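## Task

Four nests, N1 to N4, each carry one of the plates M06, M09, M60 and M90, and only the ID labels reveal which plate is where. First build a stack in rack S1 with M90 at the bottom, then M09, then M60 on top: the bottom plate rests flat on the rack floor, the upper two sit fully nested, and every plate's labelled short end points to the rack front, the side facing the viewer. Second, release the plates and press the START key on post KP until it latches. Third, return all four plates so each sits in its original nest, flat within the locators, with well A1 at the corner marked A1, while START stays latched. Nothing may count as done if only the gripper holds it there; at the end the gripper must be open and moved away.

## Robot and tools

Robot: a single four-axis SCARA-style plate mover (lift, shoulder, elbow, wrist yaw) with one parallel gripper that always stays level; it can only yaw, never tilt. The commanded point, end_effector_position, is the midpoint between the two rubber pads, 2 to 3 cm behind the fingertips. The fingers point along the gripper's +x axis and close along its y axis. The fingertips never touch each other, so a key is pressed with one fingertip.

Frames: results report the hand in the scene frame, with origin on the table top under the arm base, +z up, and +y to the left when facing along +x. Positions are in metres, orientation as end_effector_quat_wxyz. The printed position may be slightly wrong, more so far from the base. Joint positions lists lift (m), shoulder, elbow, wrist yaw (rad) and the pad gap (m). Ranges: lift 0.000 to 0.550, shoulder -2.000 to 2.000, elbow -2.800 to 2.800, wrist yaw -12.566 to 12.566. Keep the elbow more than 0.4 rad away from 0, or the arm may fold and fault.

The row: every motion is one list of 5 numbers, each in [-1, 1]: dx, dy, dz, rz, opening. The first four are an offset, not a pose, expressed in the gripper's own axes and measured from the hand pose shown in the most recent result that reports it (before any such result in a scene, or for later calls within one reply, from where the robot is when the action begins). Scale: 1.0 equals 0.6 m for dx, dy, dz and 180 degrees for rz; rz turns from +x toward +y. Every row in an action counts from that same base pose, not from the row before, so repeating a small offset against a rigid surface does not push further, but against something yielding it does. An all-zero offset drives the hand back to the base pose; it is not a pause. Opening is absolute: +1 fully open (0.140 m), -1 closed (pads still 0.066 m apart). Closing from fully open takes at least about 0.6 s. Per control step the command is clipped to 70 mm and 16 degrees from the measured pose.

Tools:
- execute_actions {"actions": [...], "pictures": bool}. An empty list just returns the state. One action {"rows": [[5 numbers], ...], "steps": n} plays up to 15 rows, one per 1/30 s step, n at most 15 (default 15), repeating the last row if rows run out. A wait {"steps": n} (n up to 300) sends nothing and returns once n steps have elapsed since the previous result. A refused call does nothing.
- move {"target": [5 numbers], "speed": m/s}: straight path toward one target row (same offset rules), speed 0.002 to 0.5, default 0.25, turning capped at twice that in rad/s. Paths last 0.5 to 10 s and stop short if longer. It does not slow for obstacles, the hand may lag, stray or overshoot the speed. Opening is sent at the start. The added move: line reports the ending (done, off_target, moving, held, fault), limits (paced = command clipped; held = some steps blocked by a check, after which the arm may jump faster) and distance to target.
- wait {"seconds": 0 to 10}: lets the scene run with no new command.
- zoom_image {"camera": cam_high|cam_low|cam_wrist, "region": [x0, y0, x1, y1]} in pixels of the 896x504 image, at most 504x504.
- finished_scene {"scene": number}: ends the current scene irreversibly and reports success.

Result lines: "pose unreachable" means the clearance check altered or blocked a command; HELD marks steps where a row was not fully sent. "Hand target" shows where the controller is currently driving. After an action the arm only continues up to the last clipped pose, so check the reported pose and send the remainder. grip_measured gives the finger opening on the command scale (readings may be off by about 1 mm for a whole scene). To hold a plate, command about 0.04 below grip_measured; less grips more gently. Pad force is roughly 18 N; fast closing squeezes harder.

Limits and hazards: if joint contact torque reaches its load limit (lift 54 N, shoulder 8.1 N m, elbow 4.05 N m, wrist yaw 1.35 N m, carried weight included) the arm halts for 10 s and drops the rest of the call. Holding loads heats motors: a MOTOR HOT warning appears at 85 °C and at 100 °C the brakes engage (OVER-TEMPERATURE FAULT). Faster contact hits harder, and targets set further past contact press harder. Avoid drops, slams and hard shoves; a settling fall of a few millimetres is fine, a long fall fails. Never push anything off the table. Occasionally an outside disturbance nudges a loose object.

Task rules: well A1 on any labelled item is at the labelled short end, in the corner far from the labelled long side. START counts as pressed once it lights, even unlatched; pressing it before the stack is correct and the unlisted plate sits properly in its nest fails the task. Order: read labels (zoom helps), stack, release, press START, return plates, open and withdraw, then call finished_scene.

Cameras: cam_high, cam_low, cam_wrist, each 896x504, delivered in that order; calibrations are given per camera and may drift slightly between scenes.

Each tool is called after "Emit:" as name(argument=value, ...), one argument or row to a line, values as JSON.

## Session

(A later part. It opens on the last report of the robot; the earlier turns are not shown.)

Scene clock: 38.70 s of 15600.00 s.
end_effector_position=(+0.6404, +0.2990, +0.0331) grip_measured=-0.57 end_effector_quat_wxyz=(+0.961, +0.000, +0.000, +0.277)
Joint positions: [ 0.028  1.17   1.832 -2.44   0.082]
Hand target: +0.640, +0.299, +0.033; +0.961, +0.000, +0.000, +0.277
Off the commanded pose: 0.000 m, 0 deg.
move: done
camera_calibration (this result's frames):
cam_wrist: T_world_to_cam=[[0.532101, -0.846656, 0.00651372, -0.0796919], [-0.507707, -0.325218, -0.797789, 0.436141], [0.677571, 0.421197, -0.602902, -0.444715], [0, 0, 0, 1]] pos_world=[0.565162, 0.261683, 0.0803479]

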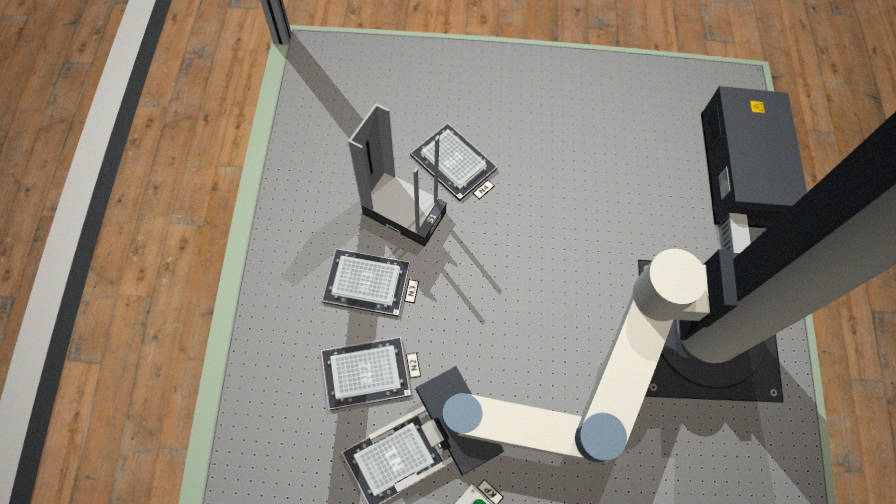

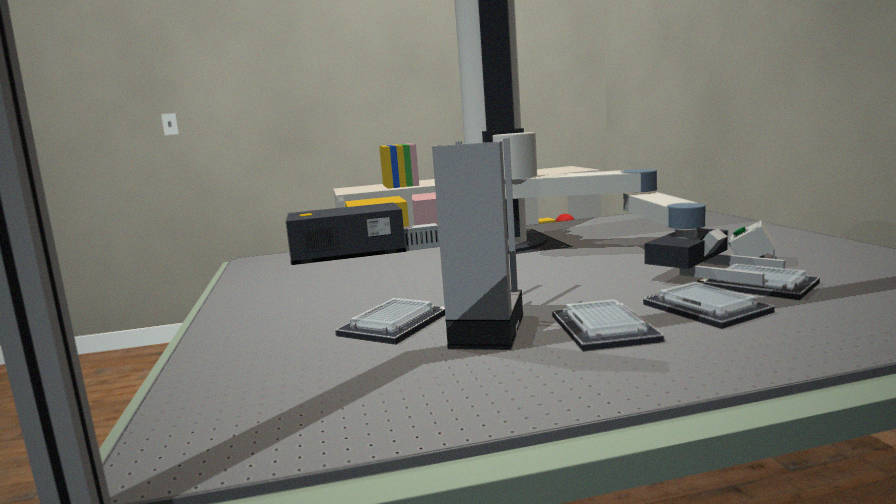

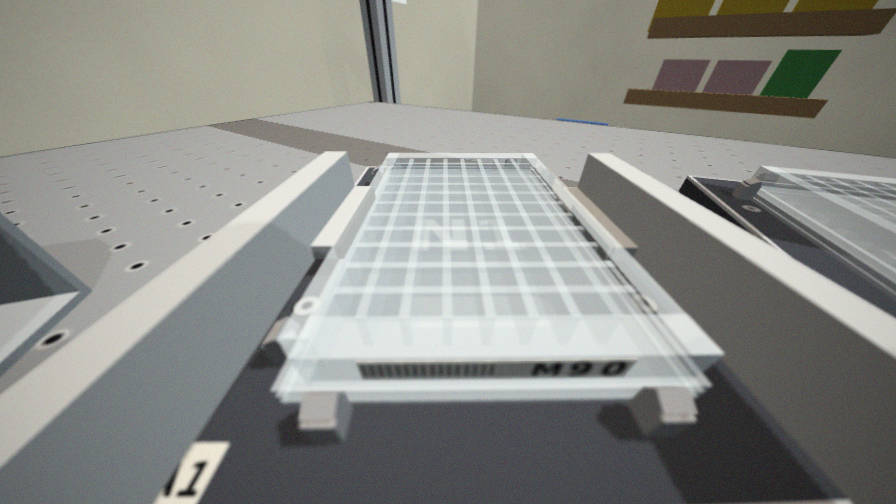

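Emit:
move(
  target=[0,0,0.52,0,-0.62],
  speed=0.15,
)

Emit:
move(
  target=[-0.513,-0.628,0,-0.312,-0.62],
)

Scene clock: 47.53 s of 15600.00 s.
end_effector_position=(+0.6404, +0.2990, +0.3452) grip_measured=-0.57 end_effector_quat_wxyz=(+0.961, +0.000, +0.000, +0.277)
Joint positions: [ 0.34   1.17   1.832 -2.44   0.082]
Hand target: +0.640, +0.299, +0.345; +0.961, +0.000, +0.000, +0.277
Off the commanded pose: 0.000 m, 0 deg.
After step 90, 3.40 s passed at rest.
move: done
camera_calibration (this result's frames):
cam_wrist: T_world_to_cam=[[0.53212, -0.846644, 0.00651372, -0.081733], [-0.507699, -0.32523, -0.797789, 0.685092], [0.677561, 0.421213, -0.602902, -0.256581], [0, 0, 0, 1]] pos_world=[0.565162, 0.261689, 0.392398]

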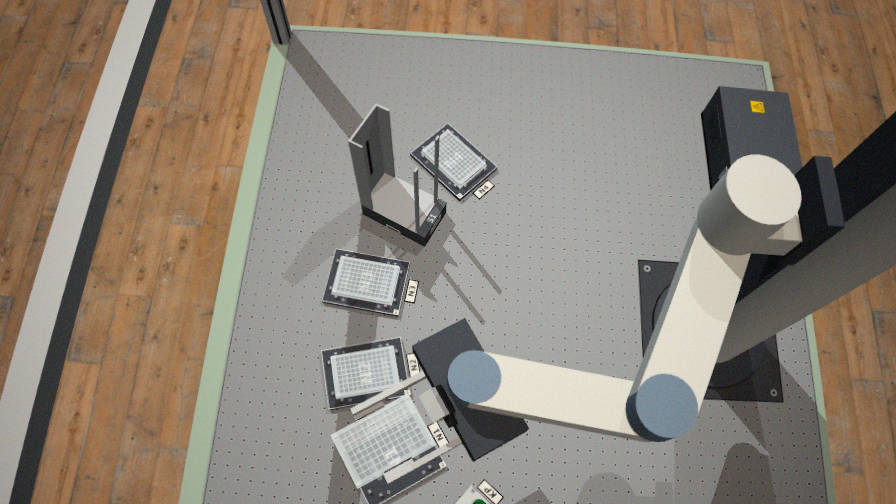

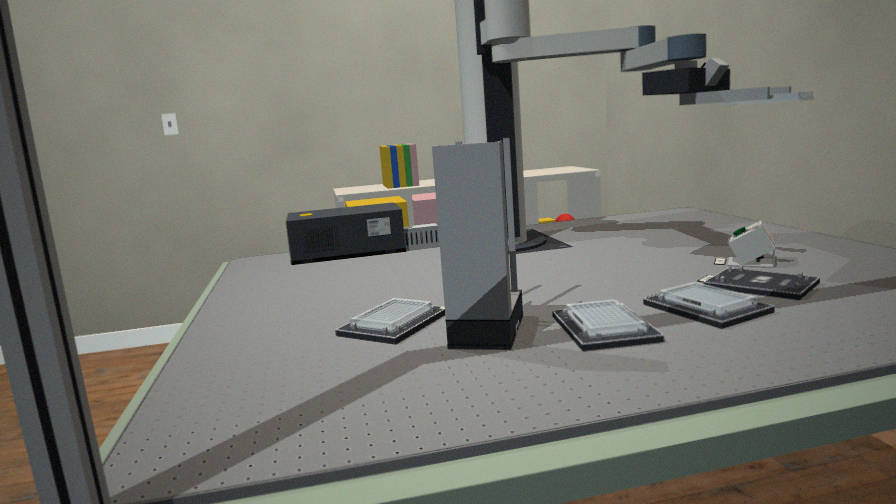

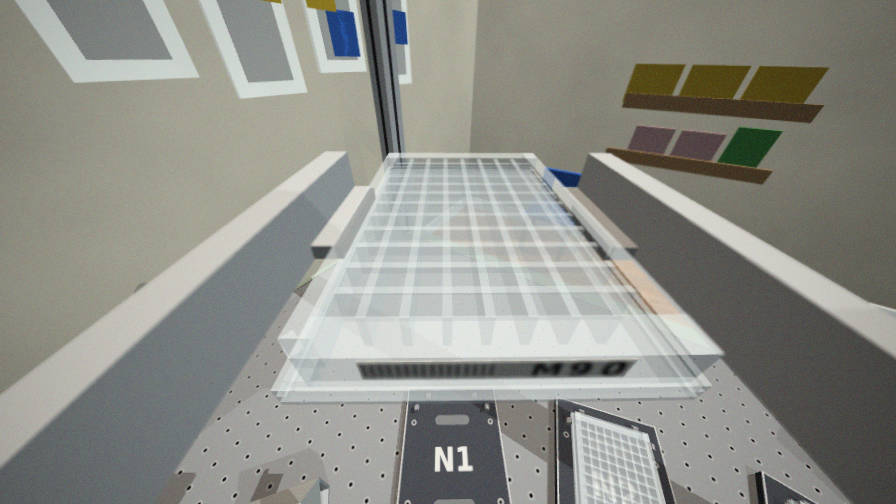

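Scene clock: 49.90 s of 15600.00 s.
end_effector_position=(+0.5808, -0.1840, +0.3452) grip_measured=-0.57 end_effector_quat_wxyz=(+0.978, +0.000, +0.000, -0.208)
Joint positions: [ 0.34   0.411  1.248 -2.078  0.082]
Hand target: +0.581, -0.184, +0.345; +0.978, +0.000, +0.000, -0.207
Off the commanded pose: 0.000 m, 0 deg.
move: done
camera_calibration (this result's frames):
cam_wrist: T_world_to_cam=[[-0.407131, -0.913347, 0.00651372, 0.074276], [-0.552798, 0.240724, -0.797789, 0.62809], [0.72709, -0.328405, -0.602902, -0.179485], [0, 0, 0, 1]] pos_world=[0.507949, -0.1423, 0.392388]

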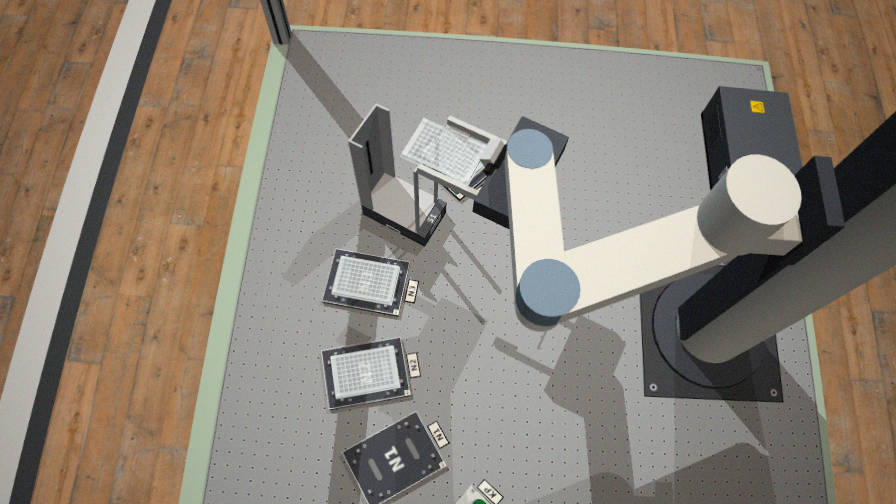

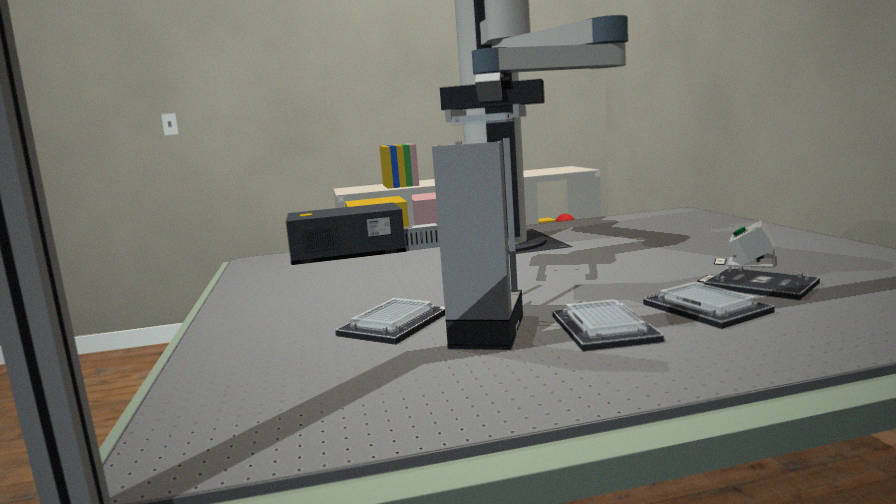

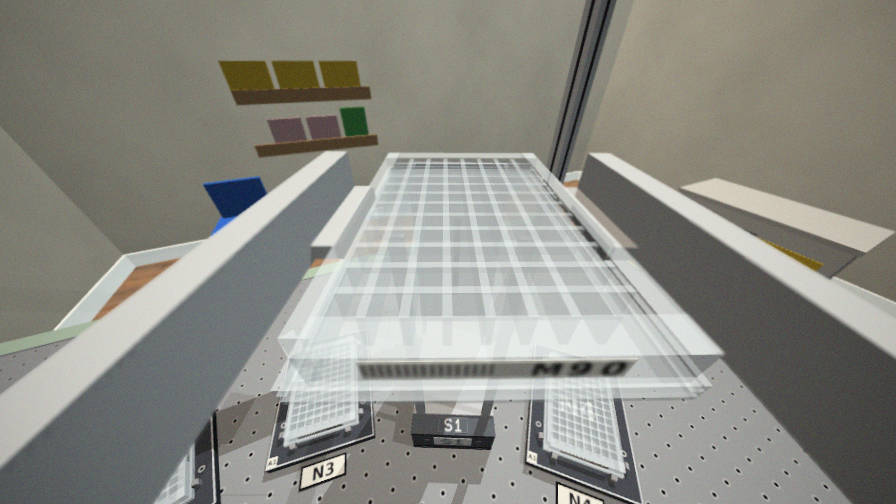

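Emit:
move(
  target=[0.167,0,-0.012,-0.006,-0.62],
  speed=0.1,
)

Scene clock: 54.47 s of 15600.00 s.
end_effector_position=(+0.6724, -0.2246, +0.3380) grip_measured=-0.57 end_effector_quat_wxyz=(+0.976, +0.000, +0.000, -0.217)
Joint positions: [ 0.333  0.196  1.786 -2.419  0.082]
Hand target: +0.672, -0.225, +0.338; +0.976, +0.000, +0.000, -0.217
Off the commanded pose: 0.000 m, 0 deg.
After step 90, 0.23 s passed at rest.
move: done
camera_calibration (this result's frames):
cam_wrist: T_world_to_cam=[[-0.42408, -0.905601, 0.00651372, 0.087623], [-0.548216, 0.250983, -0.797789, 0.682], [0.720844, -0.341897, -0.602902, -0.262578], [0, 0, 0, 1]] pos_world=[0.60032, -0.181594, 0.385212]

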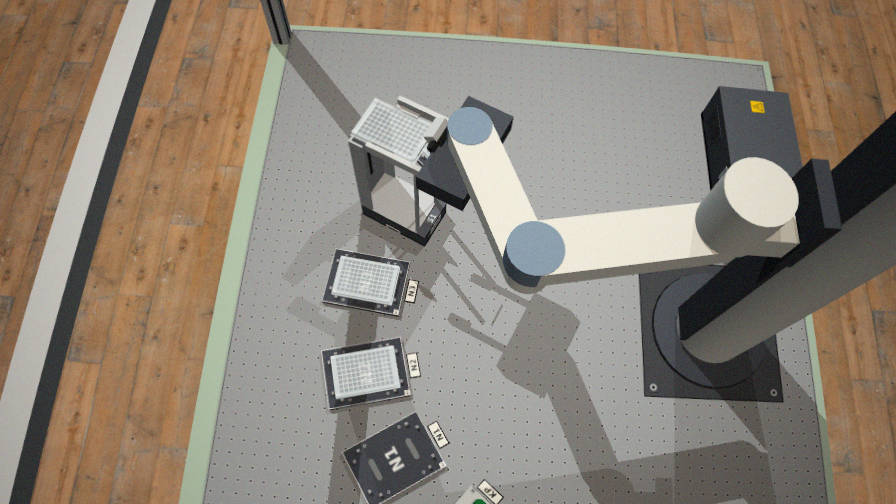

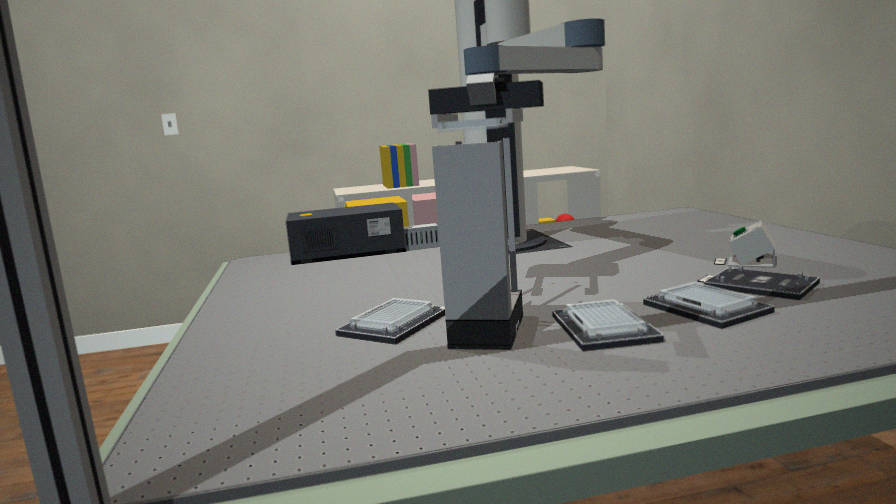

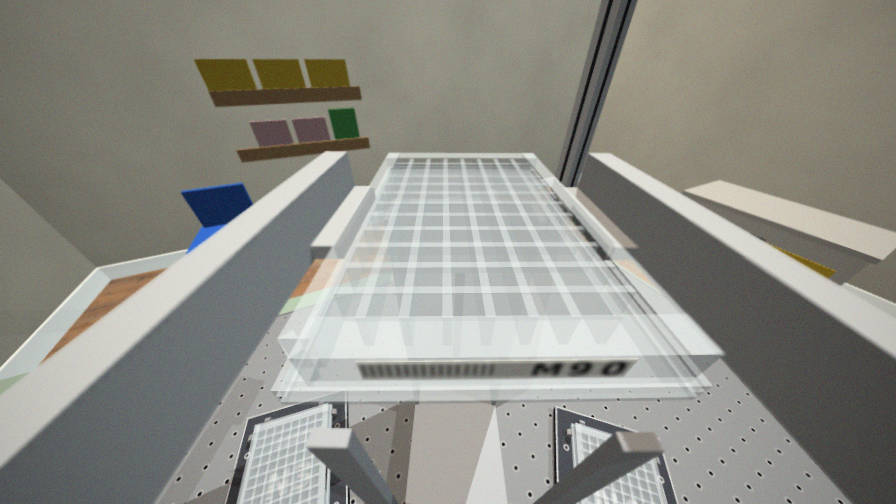

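Emit:
move(
  target=[0.0025,-0.0005,-0.025,-0.004,-0.62],
  speed=0.015,
)

Emit:
zoom_image(
  camera="cam_wrist",
  region=[240,130,744,504],
)

Scene clock: 61.03 s of 15600.00 s.
end_effector_position=(+0.6737, -0.2254, +0.3230) grip_measured=-0.57 end_effector_quat_wxyz=(+0.975, +0.000, +0.000, -0.223)
Joint positions: [ 0.318  0.196  1.795 -2.44   0.082]
Hand target: +0.674, -0.226, +0.323; +0.975, +0.000, +0.000, -0.223
Off the commanded pose: 0.000 m, 0 deg.
After step 90, 2.33 s passed at rest.
move: done
camera_calibration (this result's frames):
cam_wrist: T_world_to_cam=[[-0.435175, -0.900322, 0.00651372, 0.0961802], [-0.545091, 0.2577, -0.797789, 0.670311], [0.716588, -0.350728, -0.602902, -0.271946], [0, 0, 0, 1]] pos_world=[0.602109, -0.181525, 0.370183]

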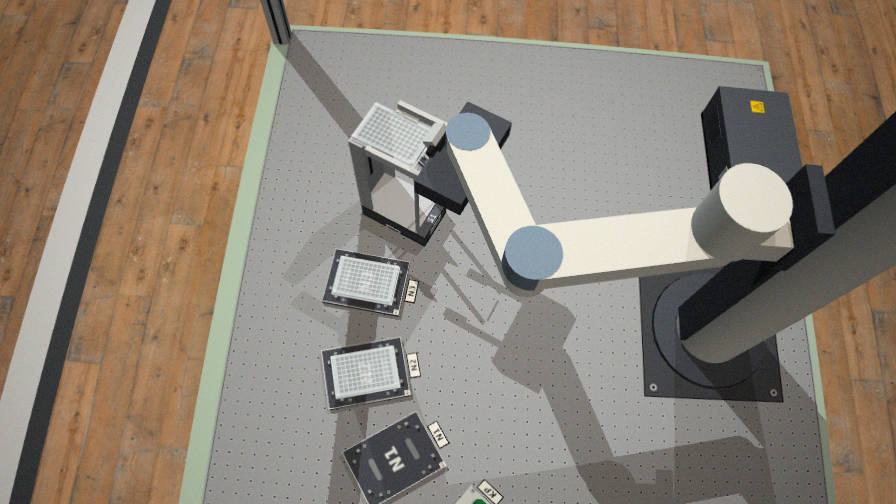

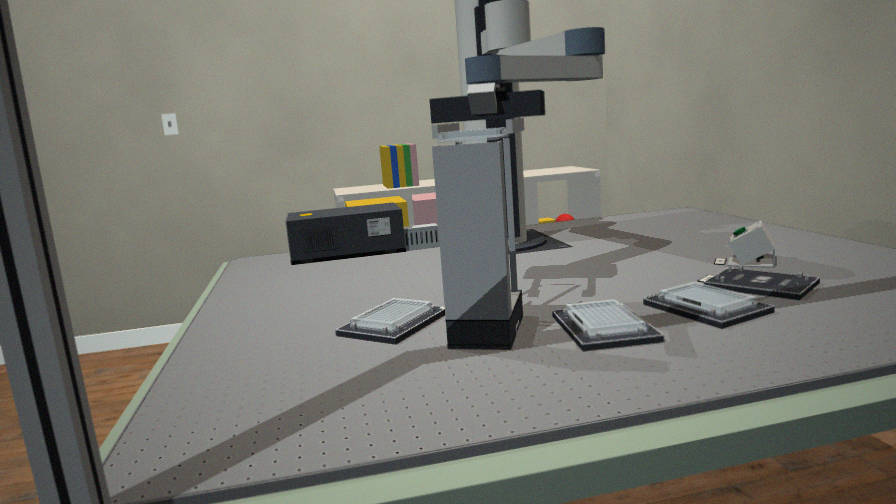

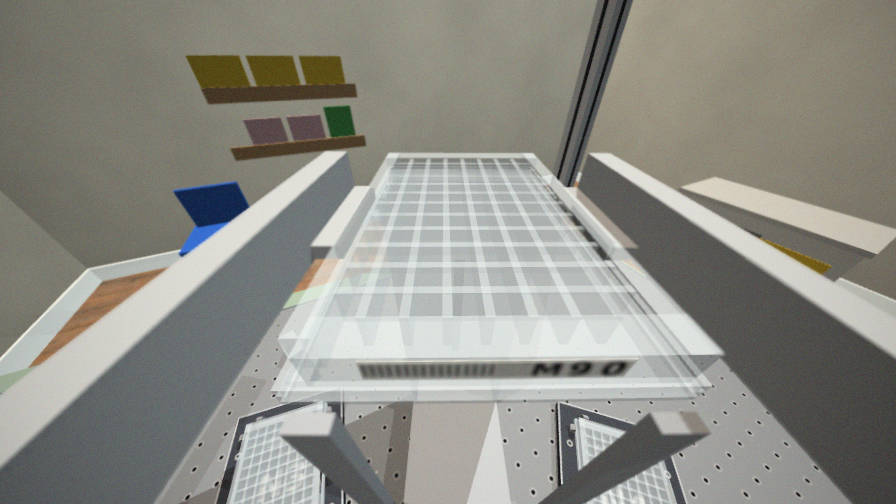

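Region (240, 130, 744, 504) of cam_wrist's 896x504 image, scaled by 1.000; it fills the top 374 rows of this view, and the rest is white.

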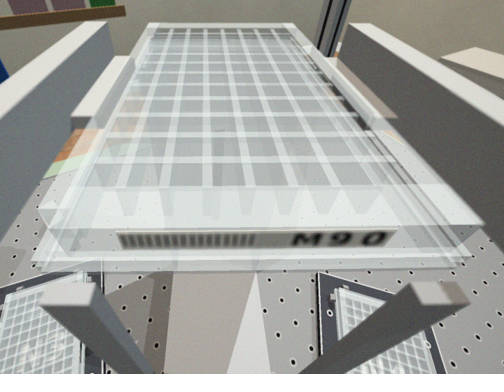

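Emit:
move(
  target=[0,-0.0007,-0.03,0,-0.62],
  speed=0.008,
)

Scene clock: 65.97 s of 15600.00 s.
end_effector_position=(+0.6732, -0.2263, +0.3050) grip_measured=-0.57 end_effector_quat_wxyz=(+0.975, +0.000, +0.000, -0.224)
Joint positions: [ 0.3    0.194  1.795 -2.441  0.082]
Hand target: +0.674, -0.226, +0.305; +0.975, +0.000, +0.000, -0.223
Off the commanded pose: 0.001 m, 0 deg.
move: done
camera_calibration (this result's frames):
cam_wrist: T_world_to_cam=[[-0.437443, -0.899222, 0.00651372, 0.0970622], [-0.544439, 0.259073, -0.797789, 0.655769], [0.715702, -0.352534, -0.602902, -0.282527], [0, 0, 0, 1]] pos_world=[0.601691, -0.182212, 0.352197]

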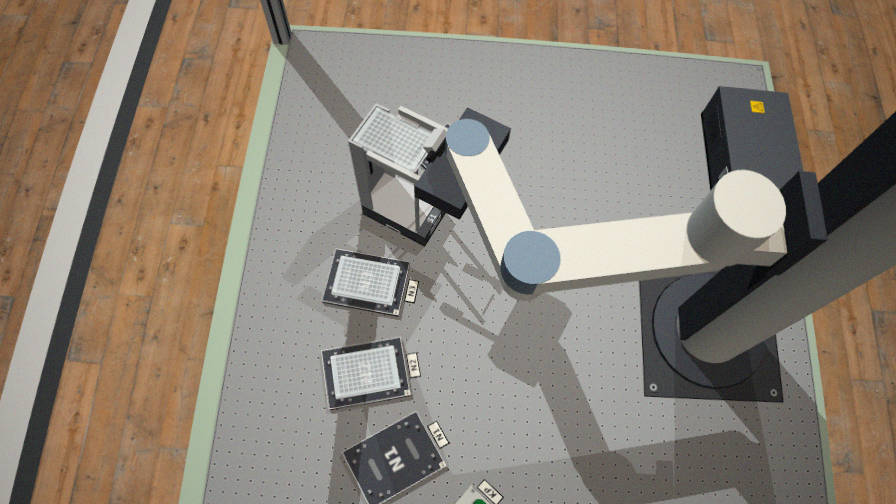

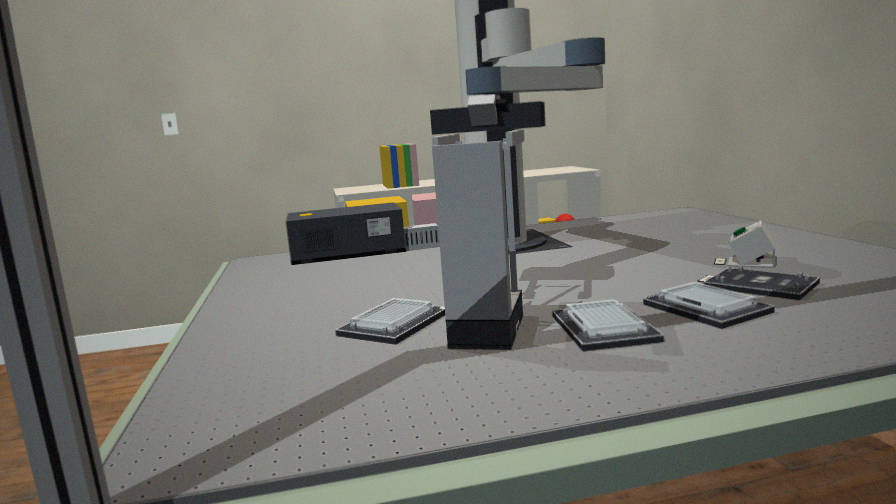

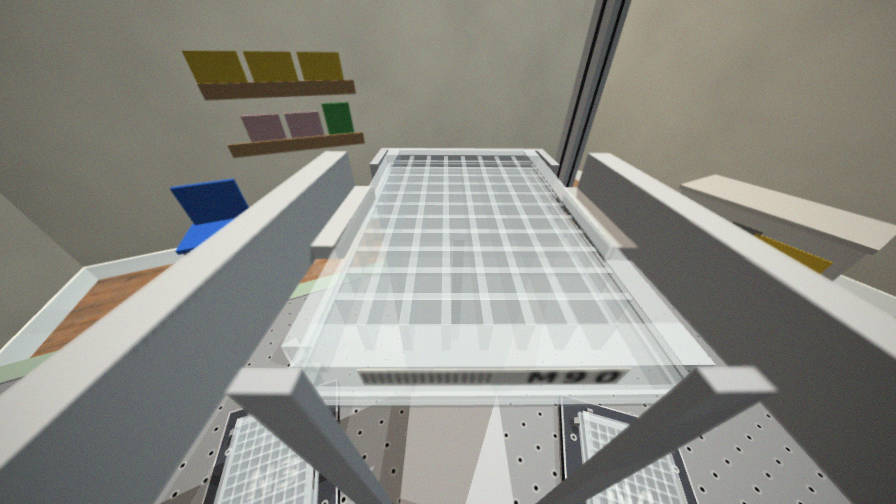

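Emit:
move(
  target=[0,0,-0.06,0,-0.62],
  speed=0.015,
)

Emit:
move(
  target=[0,0,-0.3,0,-0.62],
  speed=0.06,
)

Scene clock: 73.67 s of 15600.00 s.
end_effector_position=(+0.6731, -0.2264, +0.2690) grip_measured=-0.57 end_effector_quat_wxyz=(+0.975, +0.000, +0.000, -0.224)
Joint positions: [ 0.264  0.194  1.795 -2.441  0.082]
Hand target: +0.673, -0.226, +0.269; +0.975, +0.000, +0.000, -0.224
Off the commanded pose: 0.000 m, 0 deg.
After step 90, 2.07 s passed at rest.
move: done
camera_calibration (this result's frames):
cam_wrist: T_world_to_cam=[[-0.43776, -0.899068, 0.00651372, 0.0974509], [-0.544348, 0.259265, -0.797789, 0.627001], [0.715578, -0.352786, -0.602902, -0.304218], [0, 0, 0, 1]] pos_world=[0.601658, -0.182269, 0.316167]

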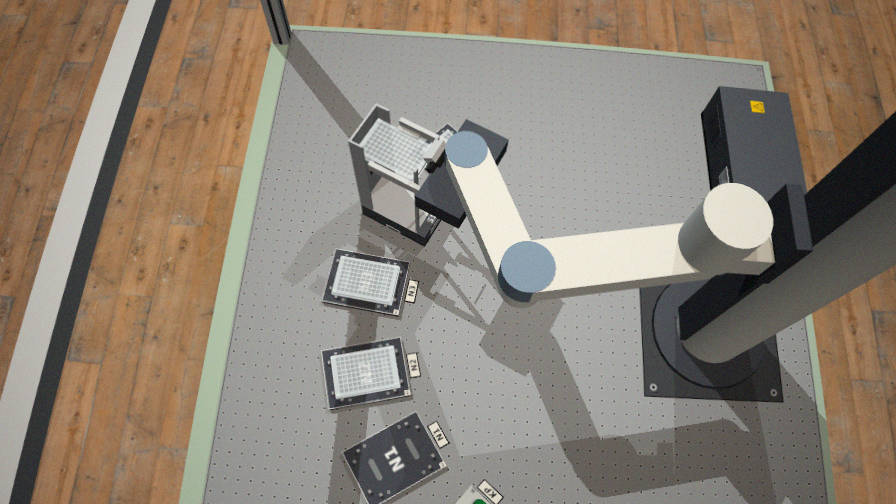

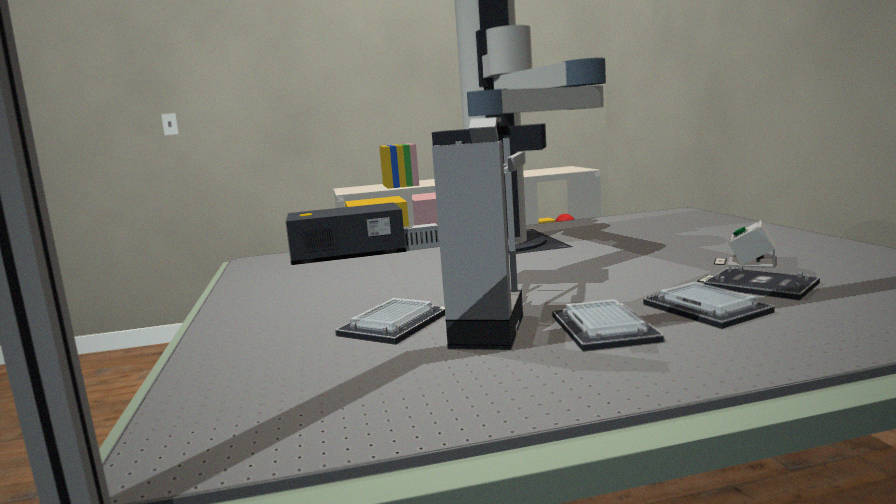

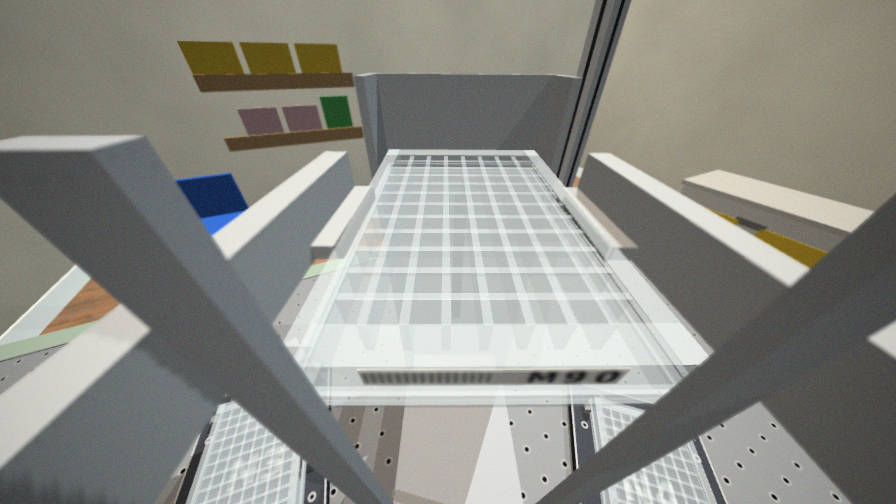

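Scene clock: 76.93 s of 15600.00 s.
end_effector_position=(+0.6731, -0.2264, +0.0889) grip_measured=-0.57 end_effector_quat_wxyz=(+0.975, +0.000, +0.000, -0.224)
Joint positions: [ 0.084  0.194  1.794 -2.441  0.082]
Hand target: +0.673, -0.226, +0.089; +0.975, +0.000, +0.000, -0.224
Off the commanded pose: 0.000 m, 0 deg.
move: done
camera_calibration (this result's frames):
cam_wrist: T_world_to_cam=[[-0.437797, -0.89905, 0.00651372, 0.0986394], [-0.544337, 0.259288, -0.797789, 0.483335], [0.715563, -0.352815, -0.602902, -0.412778], [0, 0, 0, 1]] pos_world=[0.60165, -0.182275, 0.136093]

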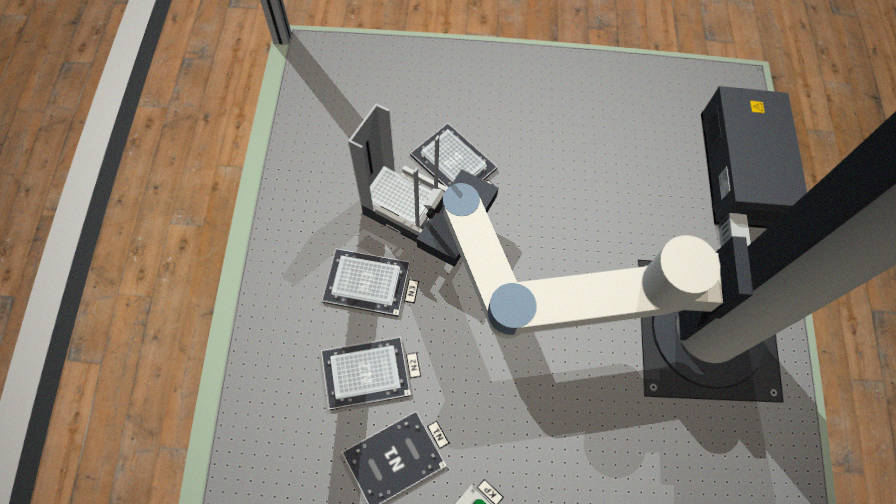

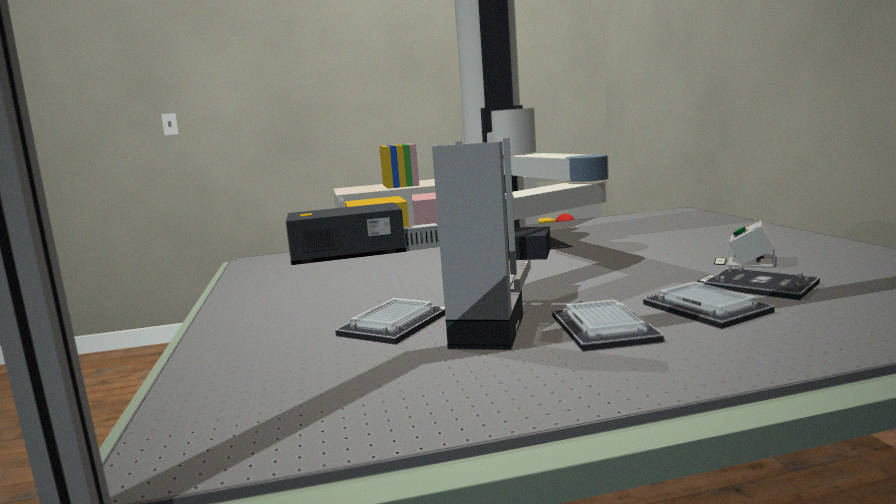

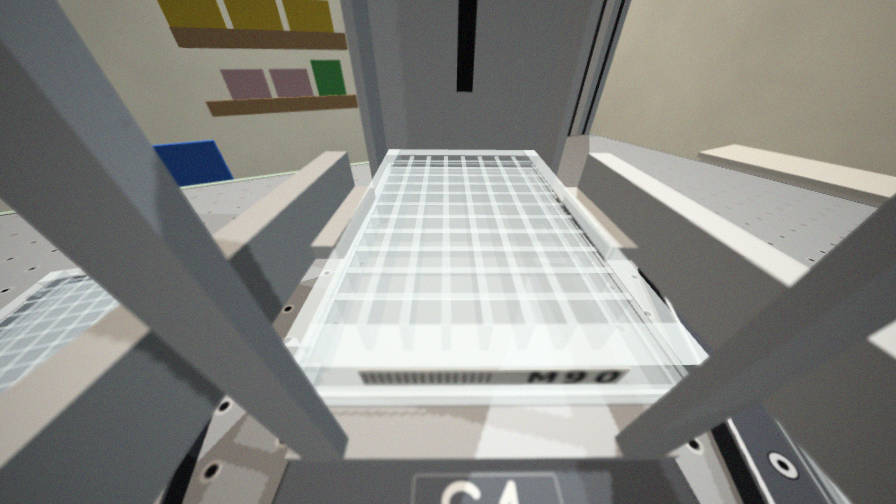

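Emit:
move(
  target=[-0.001,0,-0.027,-0.003,-0.62],
  speed=0.006,
)

Emit:
move(
  target=[0,0,0,0,0.1],
)

Scene clock: 83.47 s of 15600.00 s.
end_effector_position=(+0.6726, -0.2261, +0.0727) grip_measured=-0.57 end_effector_quat_wxyz=(+0.974, +0.000, +0.000, -0.228)
Joint positions: [ 0.068  0.199  1.791 -2.451  0.082]
Hand target: +0.673, -0.226, +0.073; +0.973, +0.000, +0.000, -0.229
Off the commanded pose: 0.000 m, 0 deg.
After step 90, 0.60 s passed at rest.
move: done
camera_calibration (this result's frames):
cam_wrist: T_world_to_cam=[[-0.445794, -0.895112, 0.00651372, 0.105065], [-0.542004, 0.26413, -0.797789, 0.469639], [0.71239, -0.35918, -0.602902, -0.421386], [0, 0, 0, 1]] pos_world=[0.601575, -0.181354, 0.119934]

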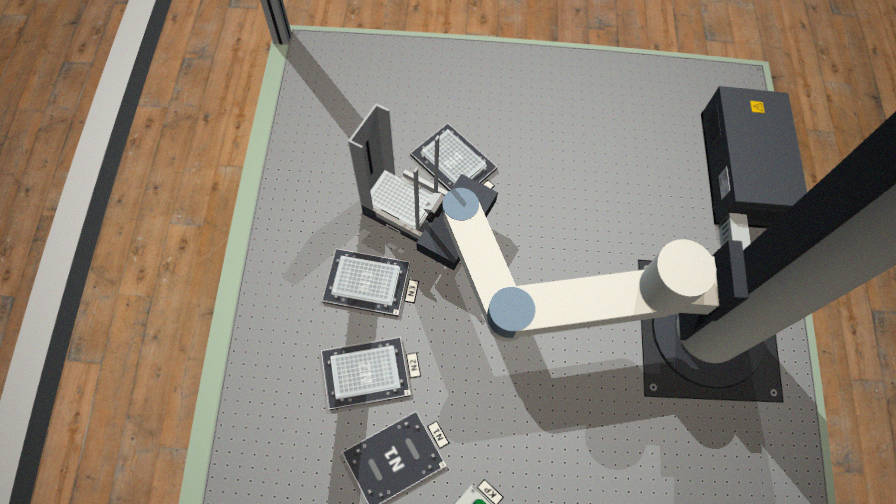

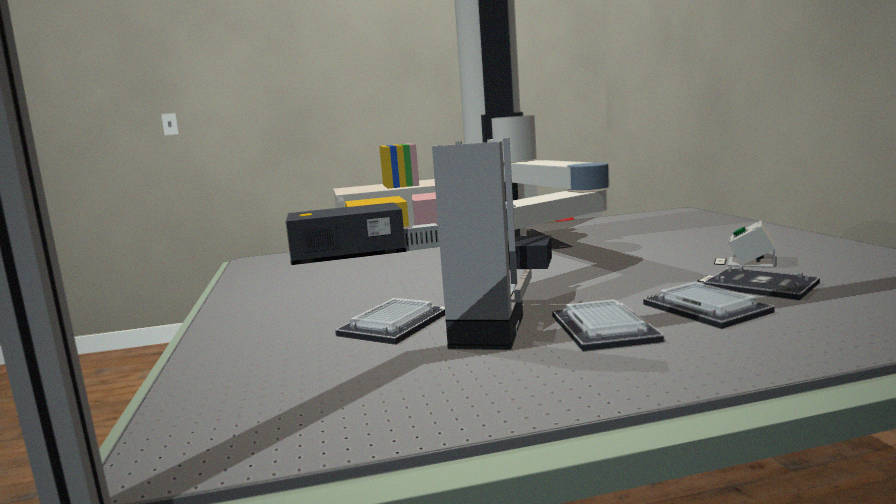

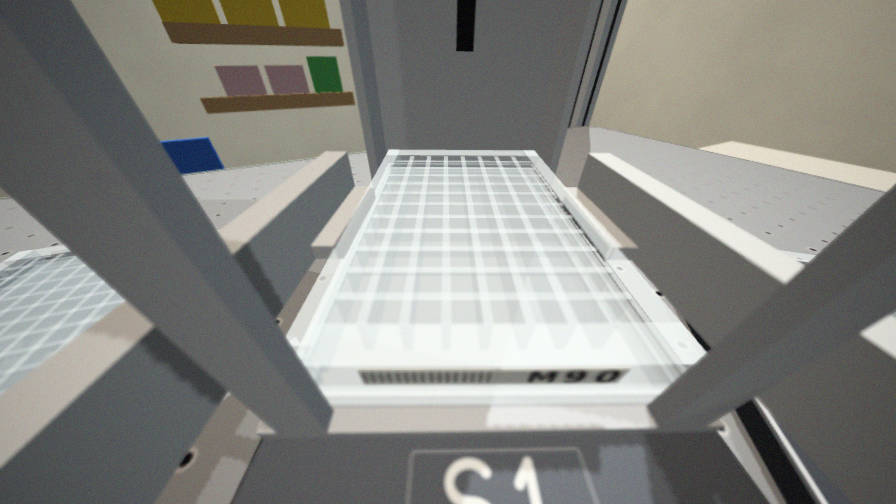

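Scene clock: 83.97 s of 15600.00 s.
end_effector_position=(+0.6726, -0.2261, +0.0727) grip_measured=+0.10 end_effector_quat_wxyz=(+0.974, +0.000, +0.000, -0.228)
Joint positions: [ 0.068  0.199  1.791 -2.451  0.107]
Hand target: +0.673, -0.226, +0.073; +0.974, +0.000, +0.000, -0.228
Off the commanded pose: 0.000 m, 0 deg.
move: done
camera_calibration (this result's frames):
cam_wrist: T_world_to_cam=[[-0.445778, -0.89512, 0.00651372, 0.105054], [-0.542009, 0.26412, -0.797789, 0.469645], [0.712396, -0.359167, -0.602902, -0.421395], [0, 0, 0, 1]] pos_world=[0.601583, -0.181357, 0.119934]

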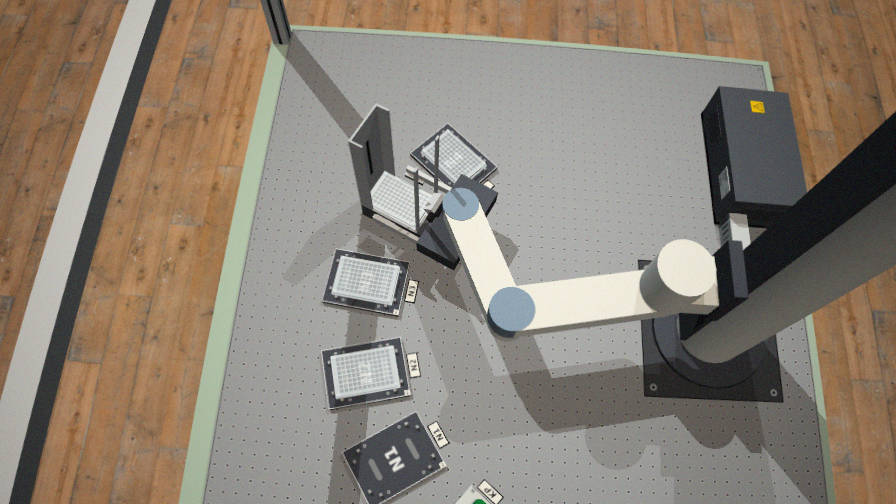

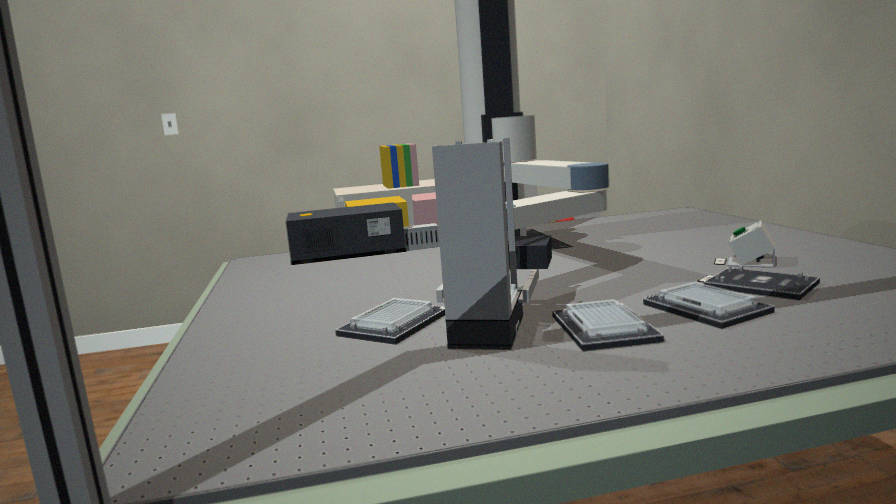

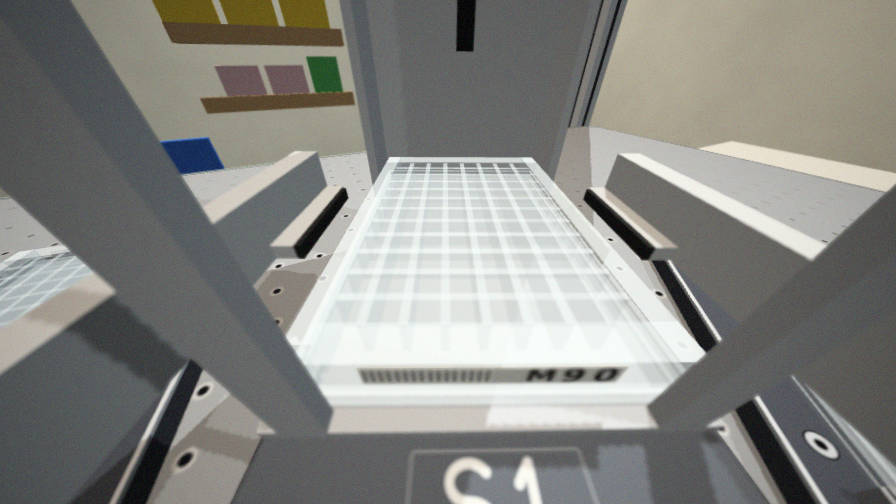

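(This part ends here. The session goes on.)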